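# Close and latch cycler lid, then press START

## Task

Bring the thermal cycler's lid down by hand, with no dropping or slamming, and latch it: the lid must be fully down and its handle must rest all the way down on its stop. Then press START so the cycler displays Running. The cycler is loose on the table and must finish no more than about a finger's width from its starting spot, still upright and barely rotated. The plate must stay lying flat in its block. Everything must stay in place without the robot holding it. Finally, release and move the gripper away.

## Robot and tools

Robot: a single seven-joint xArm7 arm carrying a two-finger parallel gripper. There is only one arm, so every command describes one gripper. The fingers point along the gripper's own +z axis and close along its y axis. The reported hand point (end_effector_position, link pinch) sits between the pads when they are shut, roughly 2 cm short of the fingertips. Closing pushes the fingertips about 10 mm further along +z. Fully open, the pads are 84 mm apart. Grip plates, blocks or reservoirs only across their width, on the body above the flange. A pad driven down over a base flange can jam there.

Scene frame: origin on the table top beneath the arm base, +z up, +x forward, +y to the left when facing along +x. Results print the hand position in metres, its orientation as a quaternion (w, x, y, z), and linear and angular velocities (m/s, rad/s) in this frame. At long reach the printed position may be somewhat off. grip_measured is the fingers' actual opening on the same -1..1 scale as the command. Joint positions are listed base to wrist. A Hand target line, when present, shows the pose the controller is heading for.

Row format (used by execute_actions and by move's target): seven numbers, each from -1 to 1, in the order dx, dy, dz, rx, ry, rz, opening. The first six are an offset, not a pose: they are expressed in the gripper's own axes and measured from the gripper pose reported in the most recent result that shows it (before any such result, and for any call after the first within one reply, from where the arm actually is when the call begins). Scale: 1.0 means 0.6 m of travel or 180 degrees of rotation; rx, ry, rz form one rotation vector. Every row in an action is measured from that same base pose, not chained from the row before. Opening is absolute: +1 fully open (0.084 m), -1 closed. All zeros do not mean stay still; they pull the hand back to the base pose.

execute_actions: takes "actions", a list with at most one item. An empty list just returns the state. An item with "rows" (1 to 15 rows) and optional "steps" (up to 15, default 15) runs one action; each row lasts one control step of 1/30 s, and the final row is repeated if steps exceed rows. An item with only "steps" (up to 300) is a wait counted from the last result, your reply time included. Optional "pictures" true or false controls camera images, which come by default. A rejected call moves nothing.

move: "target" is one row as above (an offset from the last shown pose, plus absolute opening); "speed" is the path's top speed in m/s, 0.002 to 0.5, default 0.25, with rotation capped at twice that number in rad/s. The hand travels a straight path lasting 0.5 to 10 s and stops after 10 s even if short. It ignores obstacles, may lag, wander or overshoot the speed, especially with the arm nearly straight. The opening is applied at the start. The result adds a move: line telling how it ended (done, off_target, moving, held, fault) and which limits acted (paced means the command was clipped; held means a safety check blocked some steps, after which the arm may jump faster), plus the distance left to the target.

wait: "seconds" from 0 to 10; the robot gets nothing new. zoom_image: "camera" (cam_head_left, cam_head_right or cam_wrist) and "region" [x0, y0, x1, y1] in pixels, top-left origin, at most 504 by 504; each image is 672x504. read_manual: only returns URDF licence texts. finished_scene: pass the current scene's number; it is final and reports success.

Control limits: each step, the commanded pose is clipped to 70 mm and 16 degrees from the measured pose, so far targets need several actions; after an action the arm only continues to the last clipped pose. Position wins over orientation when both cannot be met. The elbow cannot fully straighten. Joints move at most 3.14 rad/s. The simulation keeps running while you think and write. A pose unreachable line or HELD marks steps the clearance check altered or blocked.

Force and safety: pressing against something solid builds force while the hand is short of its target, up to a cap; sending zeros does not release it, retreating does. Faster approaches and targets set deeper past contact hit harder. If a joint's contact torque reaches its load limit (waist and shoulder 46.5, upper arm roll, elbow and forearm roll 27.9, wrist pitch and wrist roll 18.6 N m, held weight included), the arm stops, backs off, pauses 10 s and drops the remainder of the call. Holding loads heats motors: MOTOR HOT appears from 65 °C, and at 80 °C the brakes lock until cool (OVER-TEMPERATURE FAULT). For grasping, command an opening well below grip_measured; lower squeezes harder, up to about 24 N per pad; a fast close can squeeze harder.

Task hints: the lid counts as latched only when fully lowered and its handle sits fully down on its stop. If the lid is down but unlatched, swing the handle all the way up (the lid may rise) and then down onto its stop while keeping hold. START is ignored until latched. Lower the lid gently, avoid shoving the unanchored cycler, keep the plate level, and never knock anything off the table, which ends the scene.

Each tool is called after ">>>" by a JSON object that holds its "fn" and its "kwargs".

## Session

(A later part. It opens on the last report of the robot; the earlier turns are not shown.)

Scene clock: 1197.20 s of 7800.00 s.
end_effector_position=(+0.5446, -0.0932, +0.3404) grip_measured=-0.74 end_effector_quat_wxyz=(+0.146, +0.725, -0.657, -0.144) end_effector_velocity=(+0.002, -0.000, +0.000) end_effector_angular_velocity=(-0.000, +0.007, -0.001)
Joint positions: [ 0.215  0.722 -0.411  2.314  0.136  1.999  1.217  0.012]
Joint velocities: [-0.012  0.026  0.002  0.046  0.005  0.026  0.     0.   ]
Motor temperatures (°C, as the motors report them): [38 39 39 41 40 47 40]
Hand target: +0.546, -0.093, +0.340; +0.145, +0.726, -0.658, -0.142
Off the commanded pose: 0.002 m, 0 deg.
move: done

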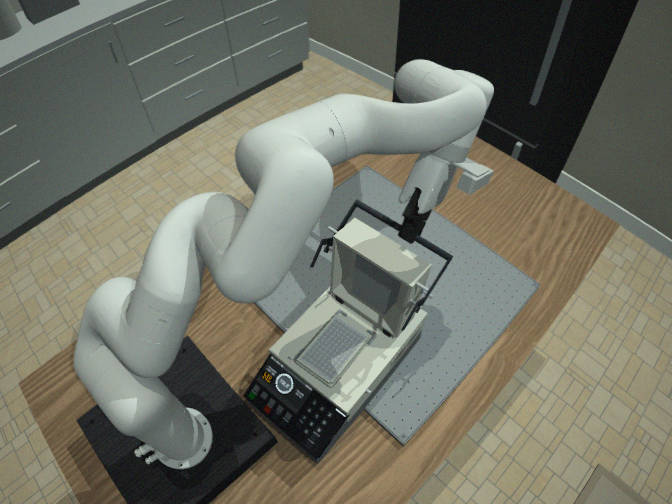

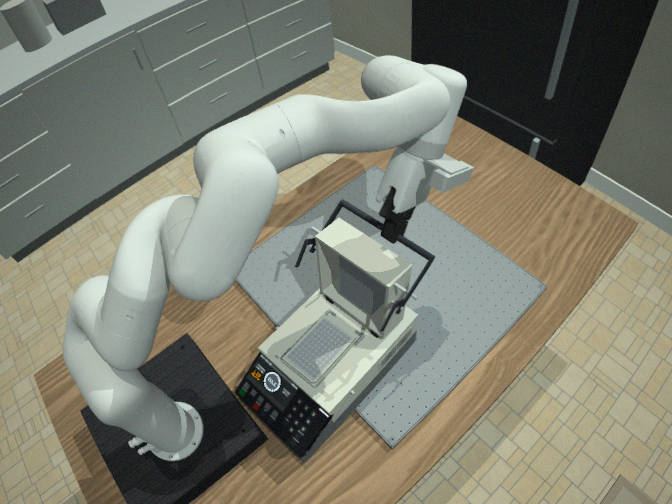

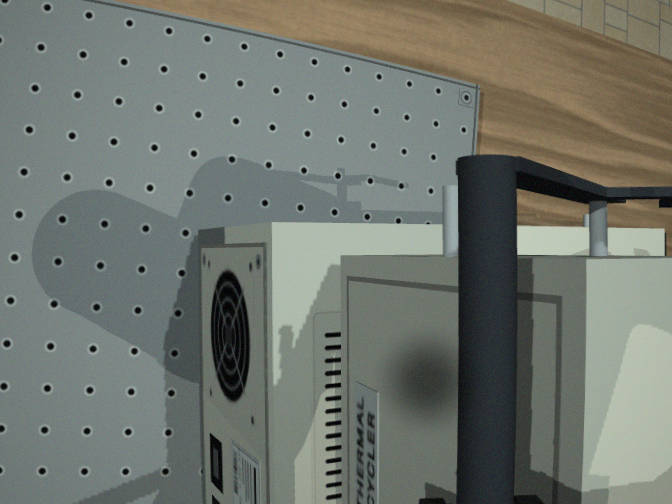

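>>> {"fn": "move", "kwargs": {"target": [0,0,0,0,0,0,-0.3]}}

>>> {"fn": "move", "kwargs": {"target": [0,0.02,-0.07,0.03,0,0,-0.3], "speed": 0.03}}

>>> {"fn": "move", "kwargs": {"target": [0,0.2,0.06,0.1,0,0,0.8], "speed": 0.08}}

>>> {"fn": "move", "kwargs": {"target": [0,0.2,0.1,0,0,0,0.8], "speed": 0.08}}

Scene clock: 1201.37 s of 7800.00 s.
end_effector_position=(+0.5446, -0.0931, +0.3405) grip_measured=-0.32 end_effector_quat_wxyz=(+0.146, +0.725, -0.657, -0.143) end_effector_velocity=(-0.001, -0.001, -0.002) end_effector_angular_velocity=(-0.001, +0.006, -0.002)
Joint positions: [ 0.215  0.722 -0.411  2.314  0.136  1.999  1.217  0.03 ]
Joint velocities: [-0.001  0.002 -0.001 -0.003 -0.001  0.001  0.    -0.   ]
Motor temperatures (°C, as the motors report them): [38 39 39 42 40 47 40]
Hand target: +0.545, -0.093, +0.340; +0.146, +0.725, -0.657, -0.144
Off the commanded pose: 0.000 m, 0 deg.
After step 90, 0.47 s passed at rest.
move: done

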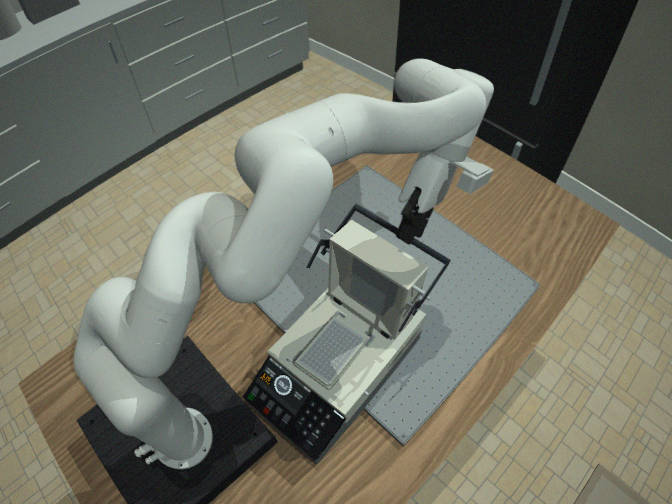

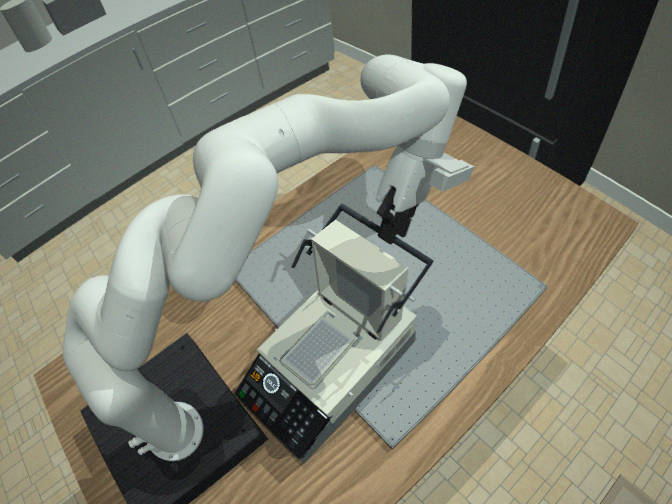

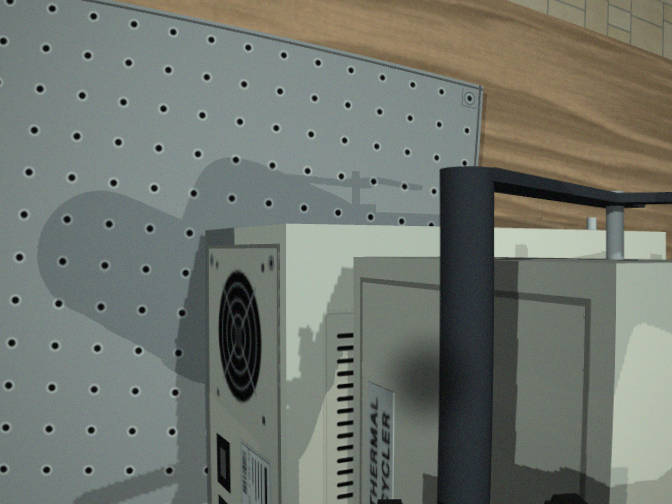

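Scene clock: 1203.23 s of 7800.00 s.
end_effector_position=(+0.5506, -0.0931, +0.3837) grip_measured=-0.32 end_effector_quat_wxyz=(+0.111, +0.731, -0.663, -0.112) end_effector_velocity=(-0.000, +0.000, +0.001) end_effector_angular_velocity=(-0.000, -0.000, +0.001)
Joint positions: [ 0.197  0.684 -0.41   2.389  0.157  2.019  1.219  0.03 ]
Joint velocities: [-0.     0.001  0.001  0.004 -0.     0.003  0.    -0.   ]
Motor temperatures (°C, as the motors report them): [38 39 39 41 40 47 40]
Hand target: +0.551, -0.093, +0.384; +0.111, +0.732, -0.663, -0.112
Off the commanded pose: 0.000 m, 0 deg.
move: done

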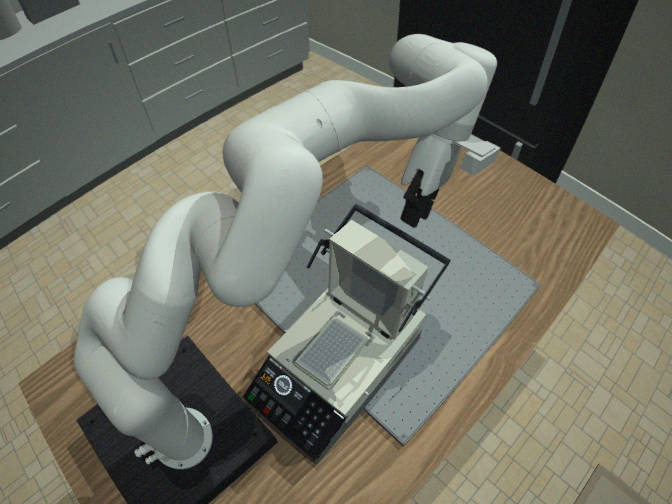

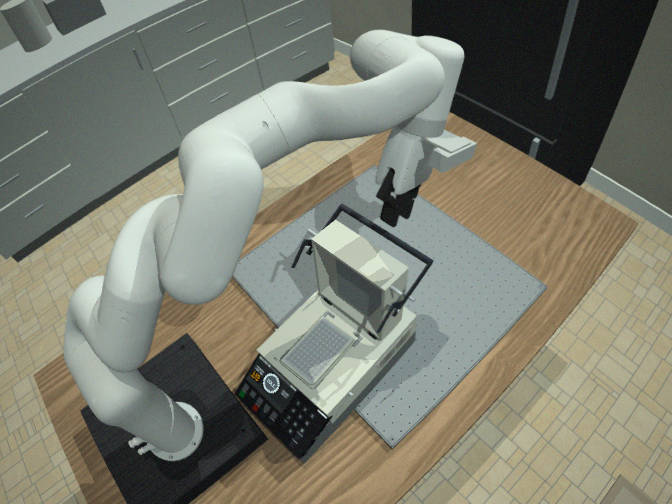

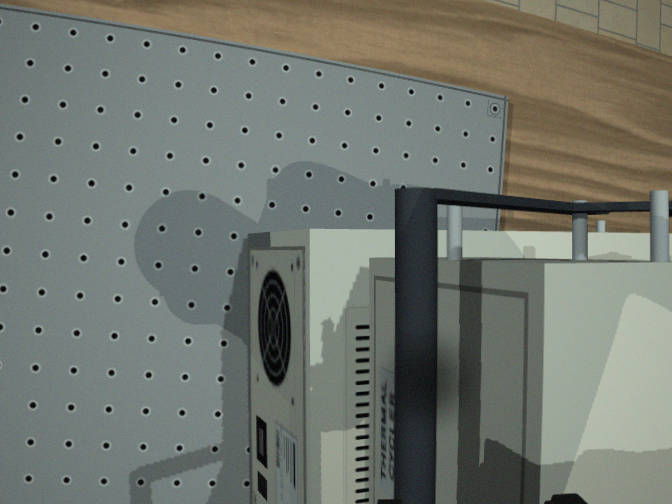

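Scene clock: 1205.57 s of 7800.00 s.
end_effector_position=(+0.4262, -0.1044, +0.3880) grip_measured=+0.80 end_effector_quat_wxyz=(-0.003, +0.740, -0.673, -0.007) end_effector_velocity=(-0.001, -0.000, -0.000) end_effector_angular_velocity=(-0.001, -0.004, -0.001)
Joint positions: [ 0.381 -0.203 -0.423  1.226 -0.081  1.392  1.313  0.077]
Joint velocities: [-0.002 -0.008  0.002 -0.01  -0.003 -0.006  0.002  0.   ]
Motor temperatures (°C, as the motors report them): [38 39 39 41 40 47 40]
Hand target: +0.426, -0.105, +0.388; -0.004, +0.739, -0.673, -0.006
Off the commanded pose: 0.001 m, 0 deg.
move: done

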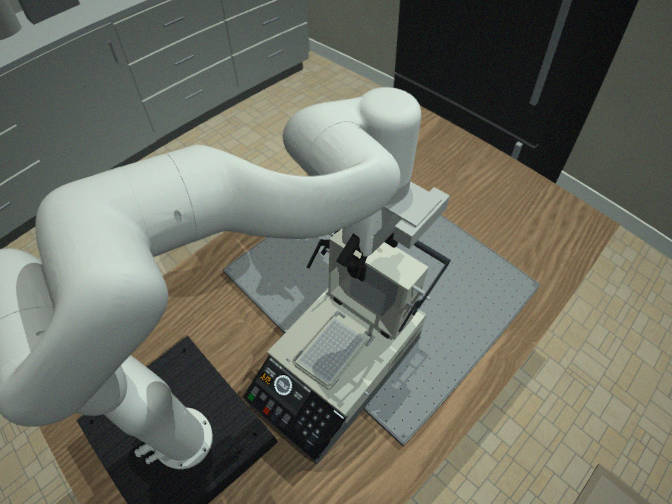

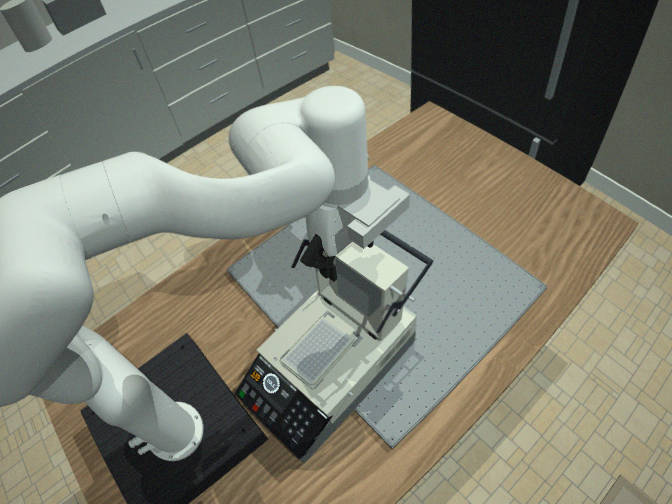

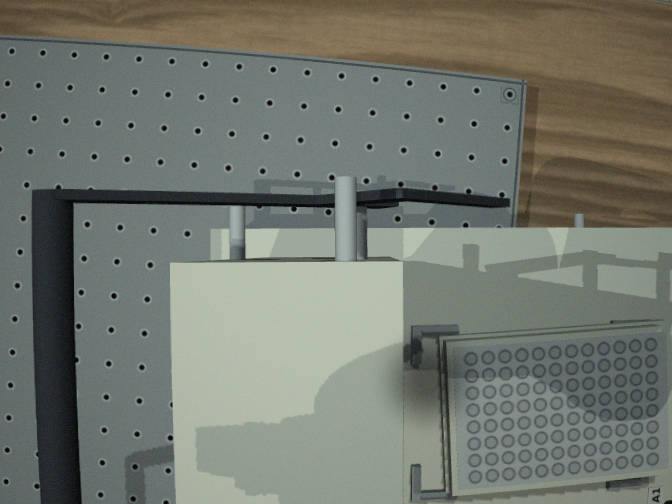

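Scene clock: 1207.63 s of 7800.00 s.
end_effector_position=(+0.3063, -0.1149, +0.3292) grip_measured=+0.80 end_effector_quat_wxyz=(-0.003, +0.739, -0.673, -0.007) end_effector_velocity=(-0.002, +0.000, -0.002) end_effector_angular_velocity=(+0.000, +0.003, +0.001)
Joint positions: [ 0.285 -0.619 -0.396  0.739 -0.231  1.307  1.349  0.077]
Joint velocities: [-0.002 -0.006  0.001 -0.008 -0.002  0.     0.     0.   ]
Motor temperatures (°C, as the motors report them): [38 39 39 41 40 47 40]
Hand target: +0.306, -0.115, +0.329; -0.003, +0.739, -0.673, -0.007
Off the commanded pose: 0.001 m, 0 deg.
move: done

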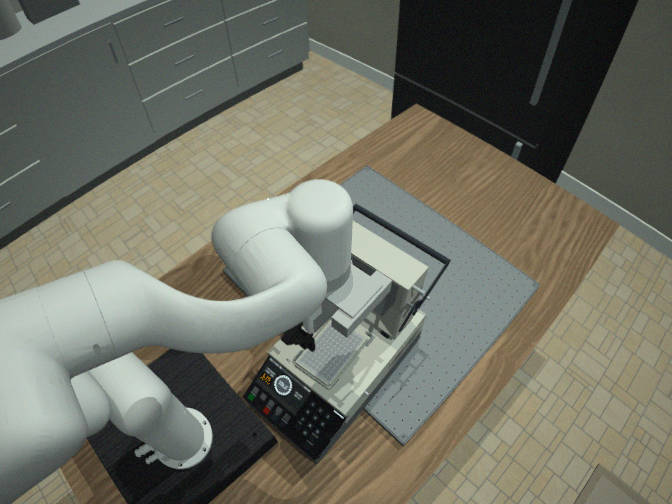

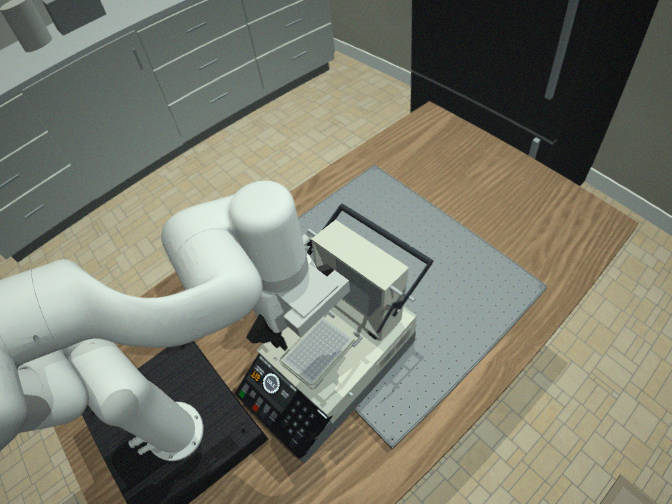

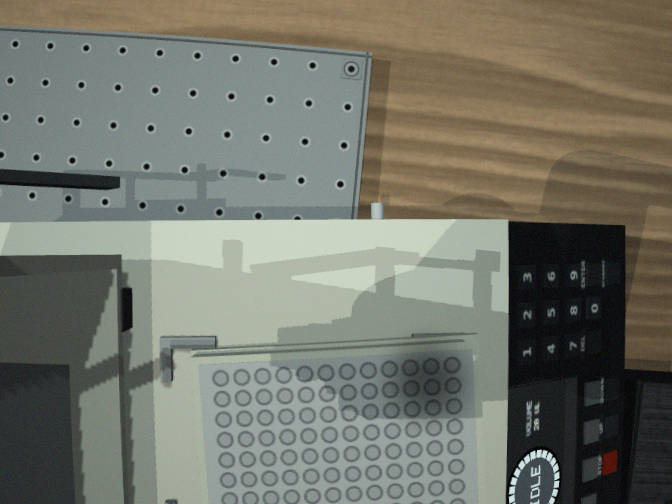

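>>> {"fn": "move", "kwargs": {"target": [-0.025,-0.052,0.2,0,0,0,1], "speed": 0.05}}

Scene clock: 1213.00 s of 7800.00 s.
end_effector_position=(+0.3352, -0.0961, +0.2093) grip_measured=+1.00 end_effector_quat_wxyz=(-0.003, +0.739, -0.674, -0.006) end_effector_velocity=(+0.000, -0.000, -0.002) end_effector_angular_velocity=(-0.001, +0.001, +0.001)
Joint positions: [ 0.333 -0.39  -0.46   0.543 -0.215  0.887  1.373  0.084]
Joint velocities: [ 0.001  0.006 -0.001 -0.001  0.    -0.006 -0.001 -0.   ]
Motor temperatures (°C, as the motors report them): [38 39 39 41 40 47 40]
Hand target: +0.335, -0.096, +0.209; -0.003, +0.739, -0.674, -0.006
Off the commanded pose: 0.001 m, 0 deg.
move: done

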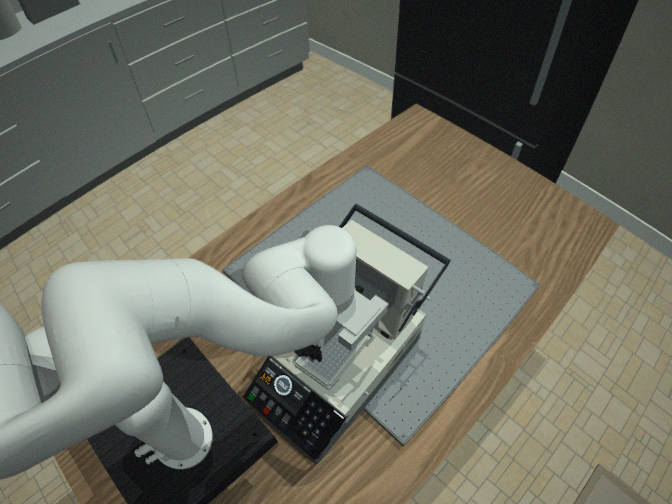

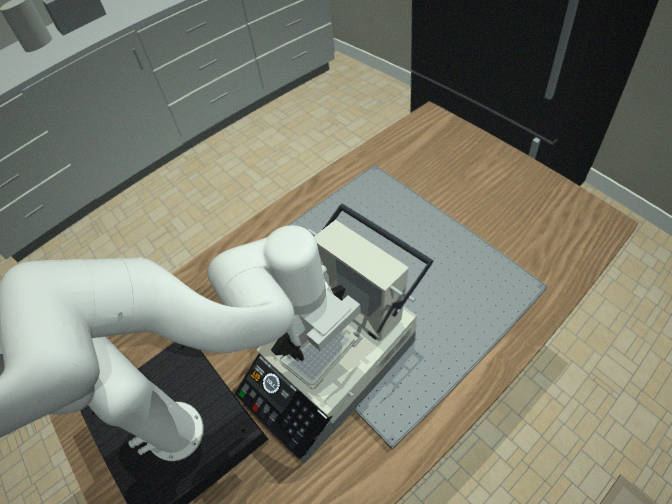

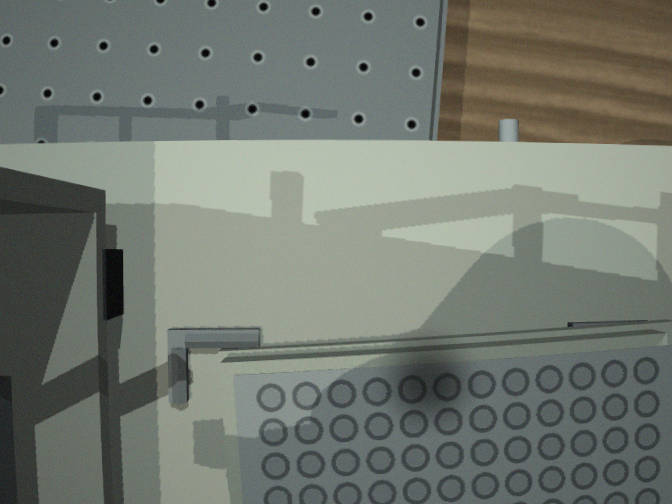

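>>> {"fn": "execute_actions", "kwargs": {"actions": []}}

Scene clock: 1223.67 s of 7800.00 s.
end_effector_position=(+0.3351, -0.0960, +0.2090) grip_measured=+1.00 end_effector_quat_wxyz=(-0.003, +0.739, -0.674, -0.006) end_effector_velocity=(-0.000, -0.000, +0.000) end_effector_angular_velocity=(-0.000, -0.000, -0.000)
Joint positions: [ 0.333 -0.389 -0.46   0.543 -0.215  0.887  1.373  0.084]
Joint velocities: [-0.001 -0.001  0.     0.    -0.     0.001 -0.     0.   ]
Motor temperatures (°C, as the motors report them): [38 39 39 41 40 47 40]
Hand target: +0.335, -0.096, +0.209; -0.003, +0.739, -0.674, -0.006
Off the commanded pose: 0.001 m, 0 deg.
Steps of this call (steps 1 to 90: nothing new was sent; then 7.67 s passed at rest). Readings (end_effector_position):
1: (+0.3352, -0.0961, +0.2092)
2: (+0.3352, -0.0961, +0.2092)
4: (+0.3352, -0.0960, +0.2091)
8: (+0.3352, -0.0960, +0.2090)
90: the state above

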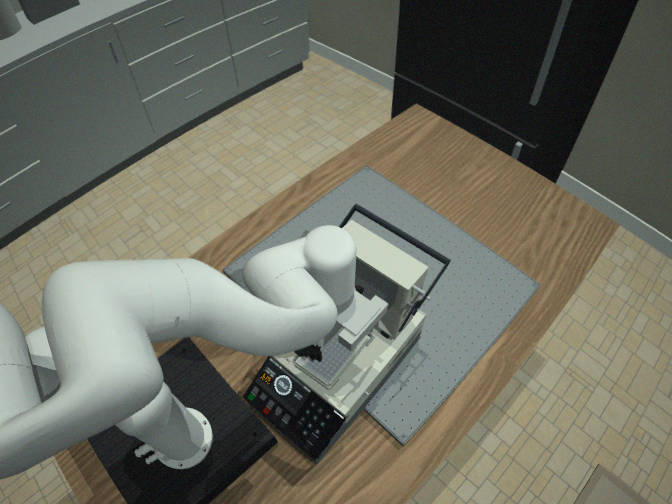

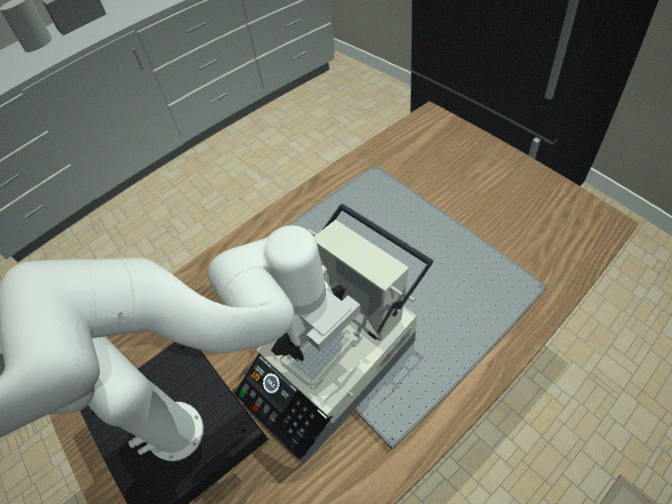

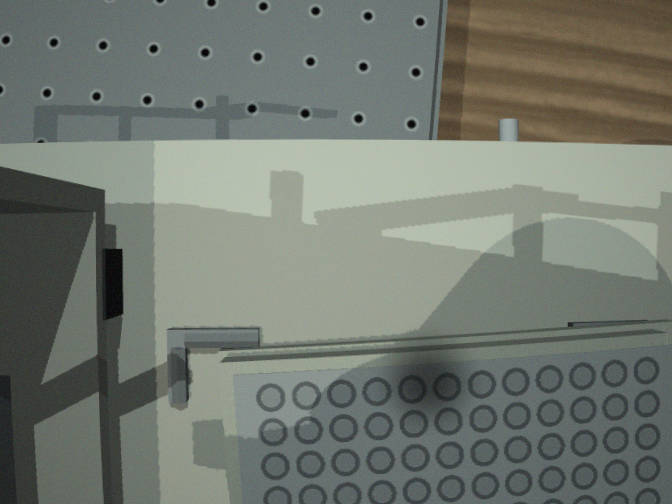

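>>> {"fn": "move", "kwargs": {"target": [0.005,0.008,0.045,0,0,-0.022,1], "speed": 0.03}}

>>> {"fn": "move", "kwargs": {"target": [0,0,0.022,0,0,0,1], "speed": 0.01}}

Scene clock: 1226.37 s of 7800.00 s.
end_effector_position=(+0.3305, -0.0992, +0.1822) grip_measured=+1.00 end_effector_quat_wxyz=(-0.003, +0.762, -0.648, -0.006) end_effector_velocity=(+0.000, +0.000, -0.001) end_effector_angular_velocity=(+0.001, -0.001, +0.004)
Joint positions: [ 0.341 -0.344 -0.498  0.494 -0.223  0.792  1.291  0.084]
Joint velocities: [ 0.001  0.002 -0.002 -0.002  0.001 -0.005 -0.005  0.   ]
Motor temperatures (°C, as the motors report them): [38 39 39 41 40 47 40]
Hand target: +0.330, -0.099, +0.182; -0.003, +0.762, -0.648, -0.006
Off the commanded pose: 0.000 m, 0 deg.
move: done

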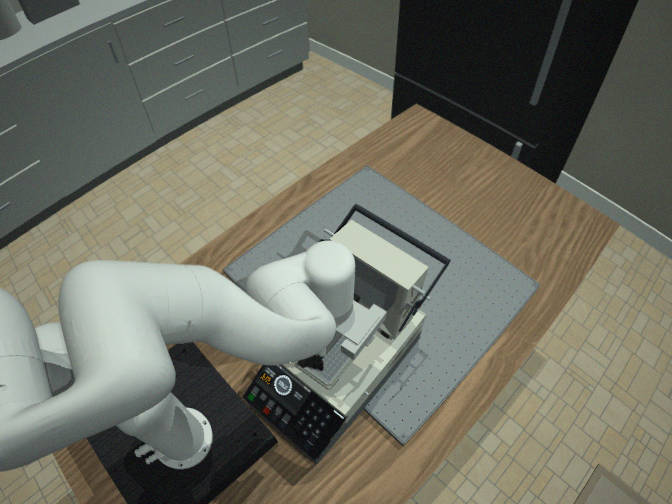

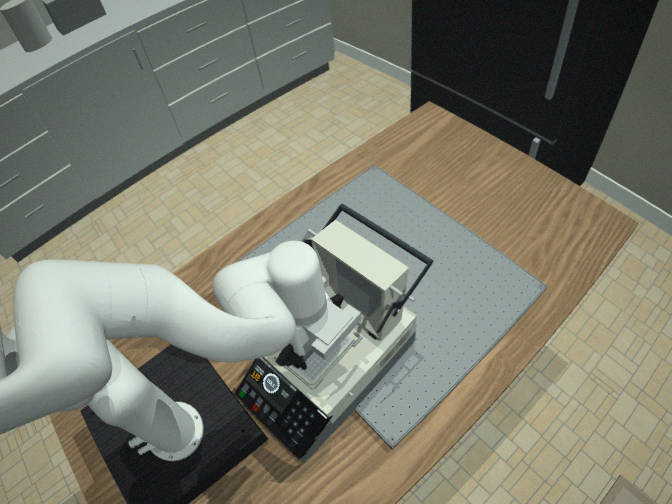

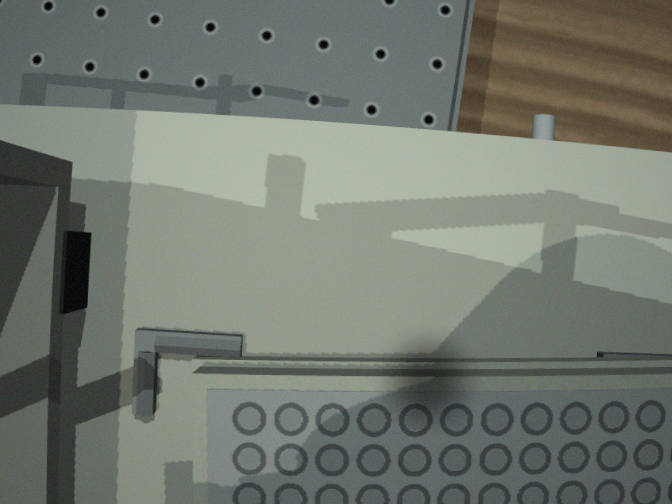

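Scene clock: 1227.90 s of 7800.00 s.
end_effector_position=(+0.3322, -0.0995, +0.1708) grip_measured=+1.00 end_effector_quat_wxyz=(-0.004, +0.762, -0.648, -0.004) end_effector_velocity=(-0.001, +0.000, -0.002) end_effector_angular_velocity=(+0.001, +0.003, -0.000)
Joint positions: [ 0.346 -0.311 -0.508  0.481 -0.216  0.741  1.283  0.084]
Joint velocities: [ 0.     0.002 -0.002 -0.003  0.001 -0.003 -0.001  0.   ]
Motor temperatures (°C, as the motors report them): [38 39 39 40 40 47 40]
Hand target: +0.330, -0.099, +0.169; -0.003, +0.762, -0.648, -0.006
Off the commanded pose: 0.003 m, 0 deg.
move: done

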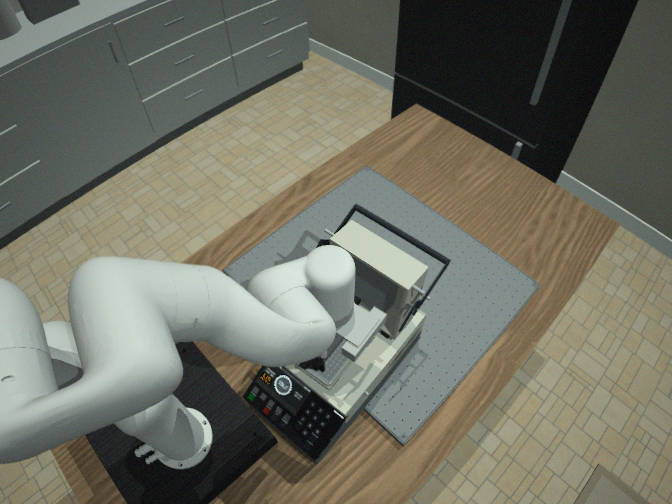

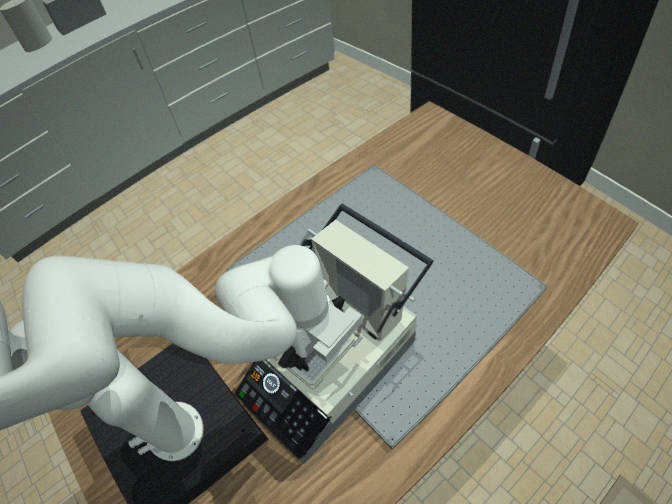

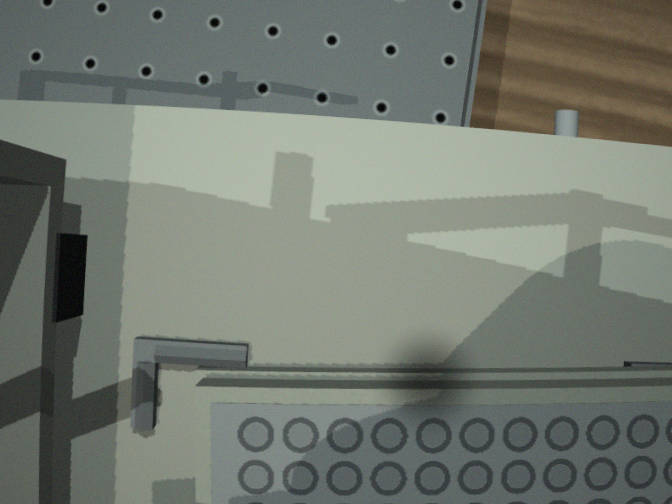

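>>> {"fn": "move", "kwargs": {"target": [0,0.003,-0.05,0,0,0,1], "speed": 0.05}}

>>> {"fn": "move", "kwargs": {"target": [0,0,0,0,0,0.5,1]}}

>>> {"fn": "move", "kwargs": {"target": [0,0,0.03,0,0,0,1], "speed": 0.03}}

Scene clock: 1231.20 s of 7800.00 s.
end_effector_position=(+0.3303, -0.1000, +0.2005) grip_measured=+1.00 end_effector_quat_wxyz=(-0.004, +0.762, -0.648, -0.004) end_effector_velocity=(+0.001, -0.000, +0.003) end_effector_angular_velocity=(-0.002, -0.003, +0.001)
Joint positions: [ 0.335 -0.392 -0.484  0.516 -0.233  0.856  1.3    0.084]
Joint velocities: [-0.001 -0.006  0.002  0.003 -0.002  0.006  0.001  0.   ]
Motor temperatures (°C, as the motors report them): [38 39 39 40 40 46 40]
Hand target: +0.330, -0.100, +0.201; -0.004, +0.762, -0.648, -0.004
Off the commanded pose: 0.000 m, 0 deg.
move: done

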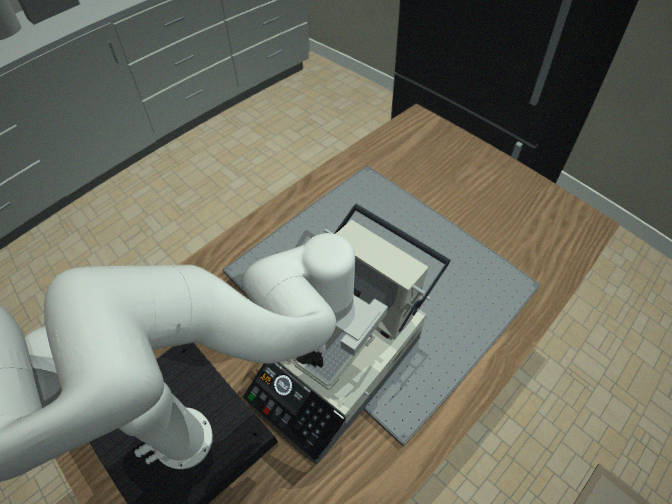

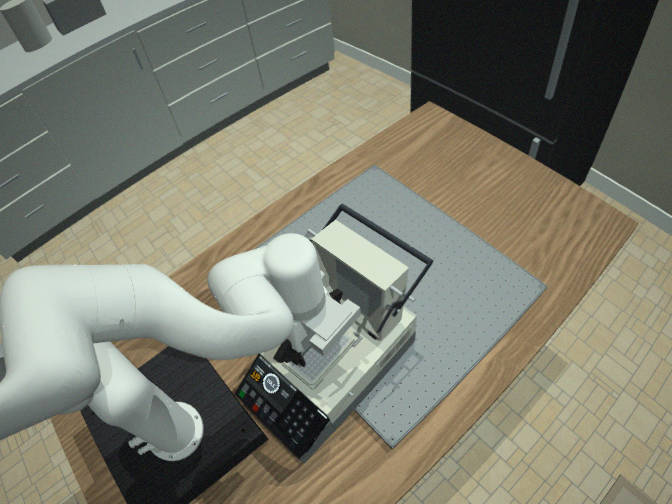

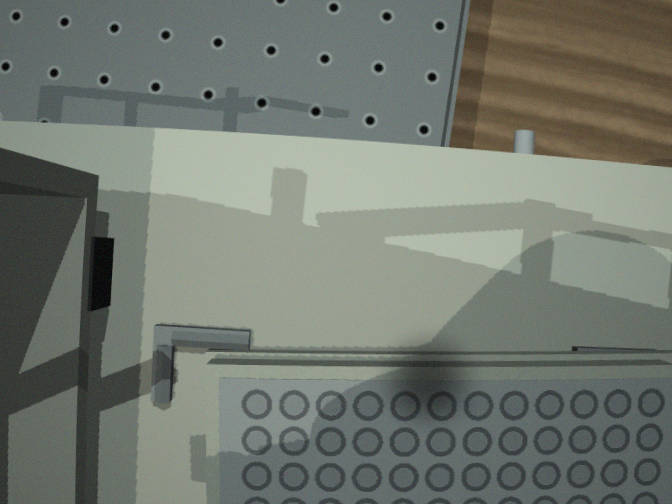

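Scene clock: 1234.80 s of 7800.00 s.
end_effector_position=(+0.3304, -0.1000, +0.2004) grip_measured=+1.00 end_effector_quat_wxyz=(+0.000, -0.081, +0.997, +0.006) end_effector_velocity=(-0.000, -0.000, +0.000) end_effector_angular_velocity=(-0.000, -0.000, -0.010)
Joint positions: [ 0.074 -0.358 -0.225  0.511 -0.099  0.839  2.765  0.084]
Joint velocities: [-0.001 -0.001  0.001  0.     0.     0.001  0.01  -0.   ]
Motor temperatures (°C, as the motors report them): [38 39 39 40 40 46 40]
Hand target: +0.330, -0.100, +0.200; +0.000, -0.081, +0.997, +0.006
Off the commanded pose: 0.000 m, 0 deg.
move: done

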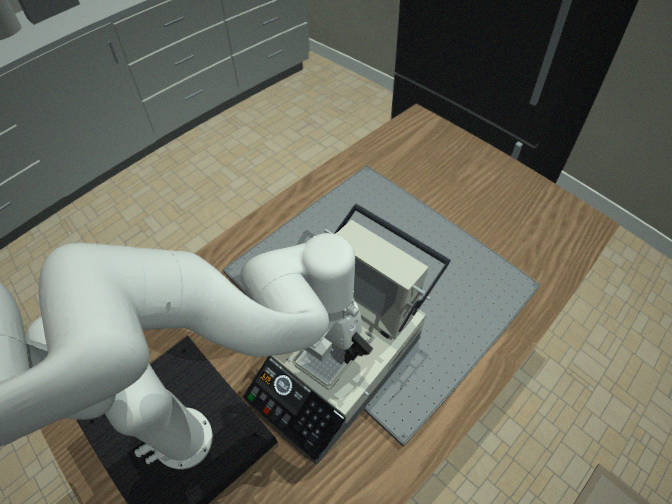

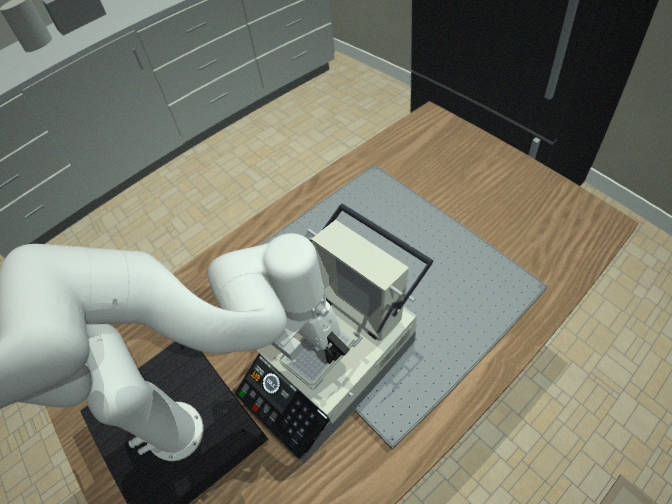

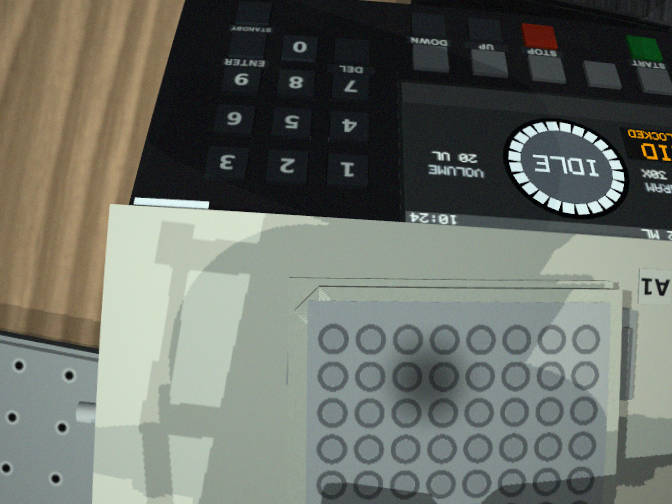

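Scene clock: 1235.70 s of 7800.00 s.
end_effector_position=(+0.3304, -0.0998, +0.1826) grip_measured=+1.00 end_effector_quat_wxyz=(+0.000, -0.081, +0.997, +0.006) end_effector_velocity=(+0.000, +0.000, -0.001) end_effector_angular_velocity=(+0.000, -0.001, +0.001)
Joint positions: [ 0.076 -0.318 -0.232  0.486 -0.096  0.774  2.76   0.084]
Joint velocities: [ 0.001  0.003 -0.    -0.001  0.001 -0.005 -0.    -0.   ]
Motor temperatures (°C, as the motors report them): [38 39 39 40 40 46 40]
Hand target: +0.330, -0.100, +0.182; +0.000, -0.081, +0.997, +0.006
Off the commanded pose: 0.000 m, 0 deg.
move: done

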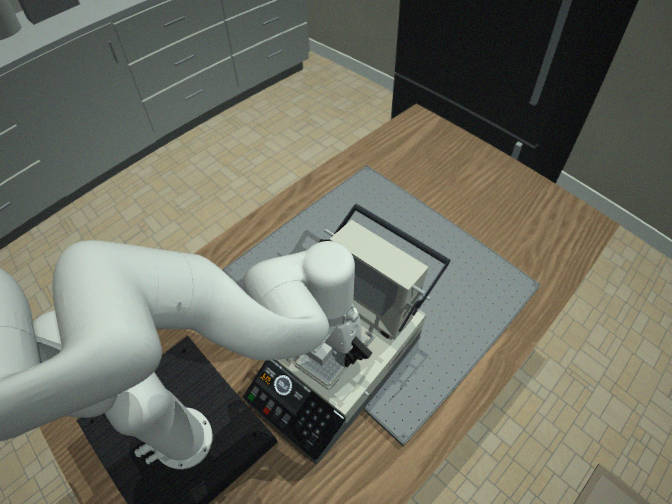

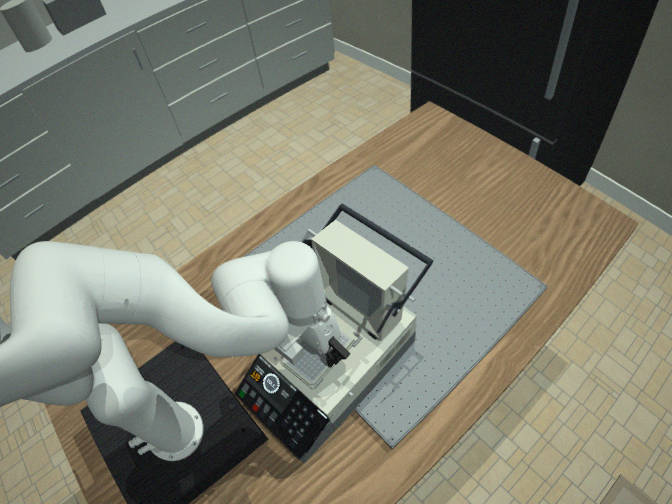

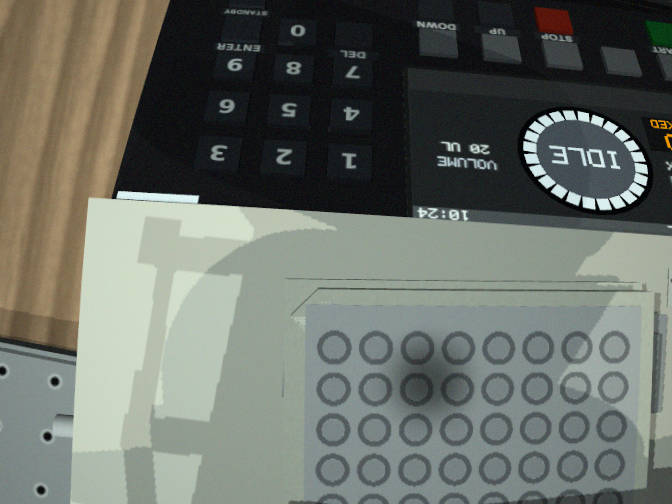

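>>> {"fn": "move", "kwargs": {"target": [-0.005,-0.0015,0.029,0,0,0,1], "speed": 0.01}}

>>> {"fn": "move", "kwargs": {"target": [0,0,0,0,0,0,0.5], "speed": 0.01}}

Scene clock: 1240.40 s of 7800.00 s.
end_effector_position=(+0.3334, -0.1001, +0.1653) grip_measured=+1.00 end_effector_quat_wxyz=(+0.000, -0.081, +0.997, +0.006) end_effector_velocity=(+0.001, -0.000, -0.000) end_effector_angular_velocity=(-0.000, -0.002, +0.000)
Joint positions: [ 0.081 -0.262 -0.238  0.476 -0.087  0.708  2.754  0.084]
Joint velocities: [ 0.001  0.001 -0.001  0.    -0.    -0.003 -0.001 -0.   ]
Motor temperatures (°C, as the motors report them): [38 39 39 40 40 46 40]
Hand target: +0.333, -0.100, +0.165; +0.000, -0.081, +0.997, +0.006
Off the commanded pose: 0.000 m, 0 deg.
move: done

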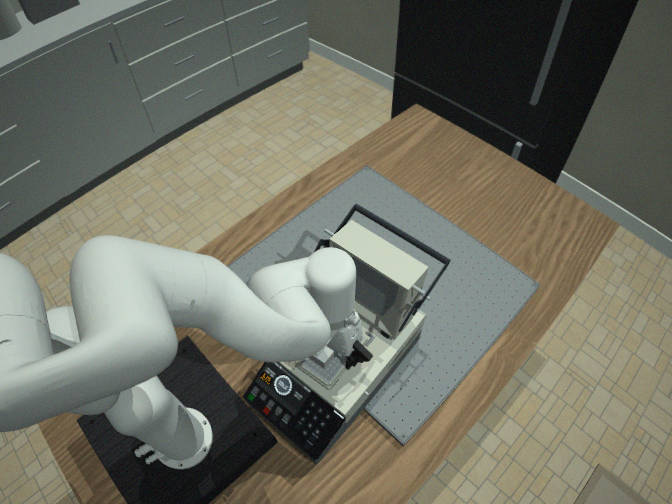

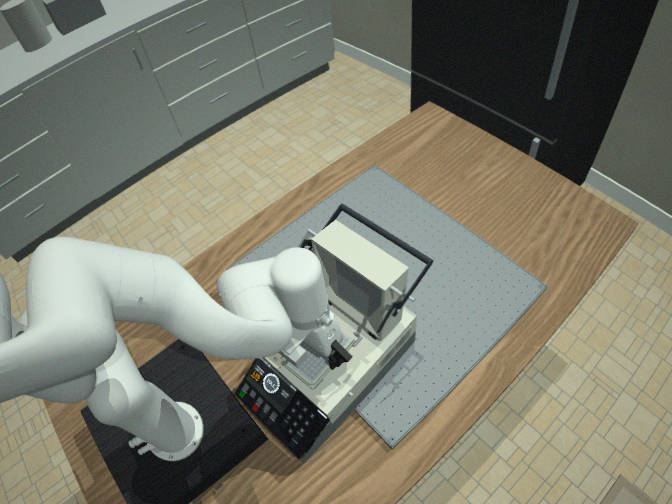

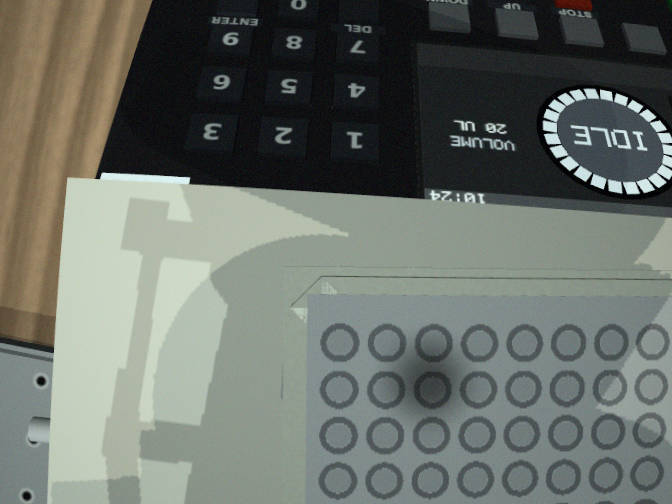

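Scene clock: 1240.90 s of 7800.00 s.
end_effector_position=(+0.3335, -0.1001, +0.1653) grip_measured=+0.93 end_effector_quat_wxyz=(+0.000, -0.081, +0.997, +0.006) end_effector_velocity=(+0.000, -0.000, +0.000) end_effector_angular_velocity=(-0.000, -0.001, -0.000)
Joint positions: [ 0.081 -0.262 -0.238  0.476 -0.087  0.708  2.754  0.082]
Joint velocities: [-0.    -0.     0.     0.001  0.    -0.    -0.     0.   ]
Motor temperatures (°C, as the motors report them): [38 39 39 40 40 46 40]
Hand target: +0.333, -0.100, +0.165; +0.000, -0.081, +0.997, +0.006
Off the commanded pose: 0.000 m, 0 deg.
move: done

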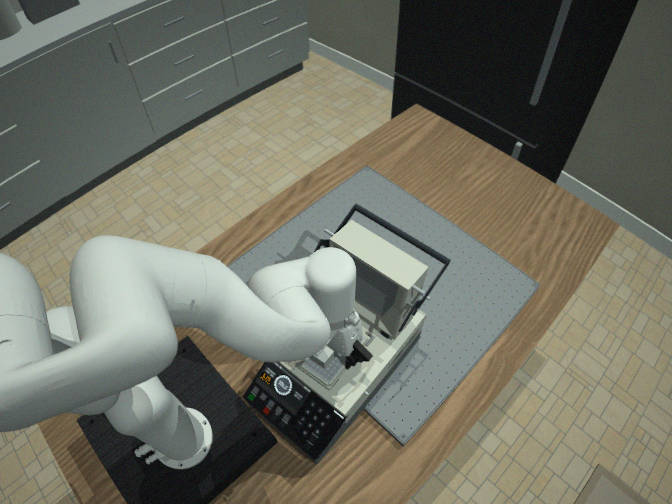

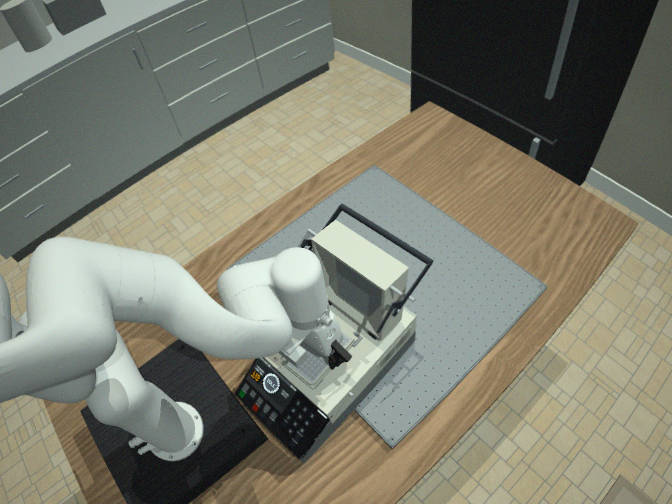

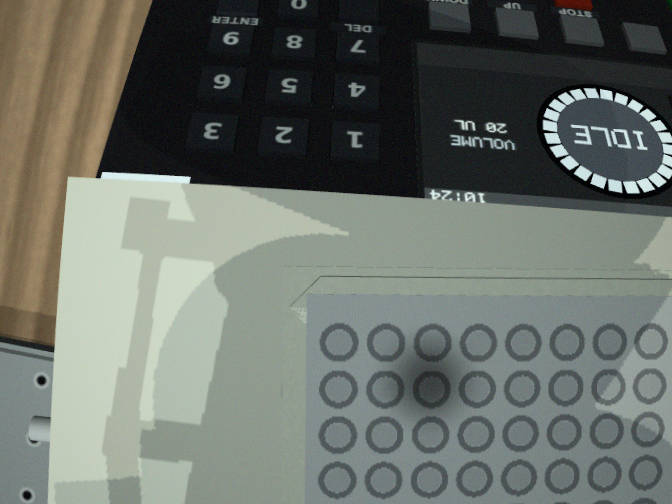

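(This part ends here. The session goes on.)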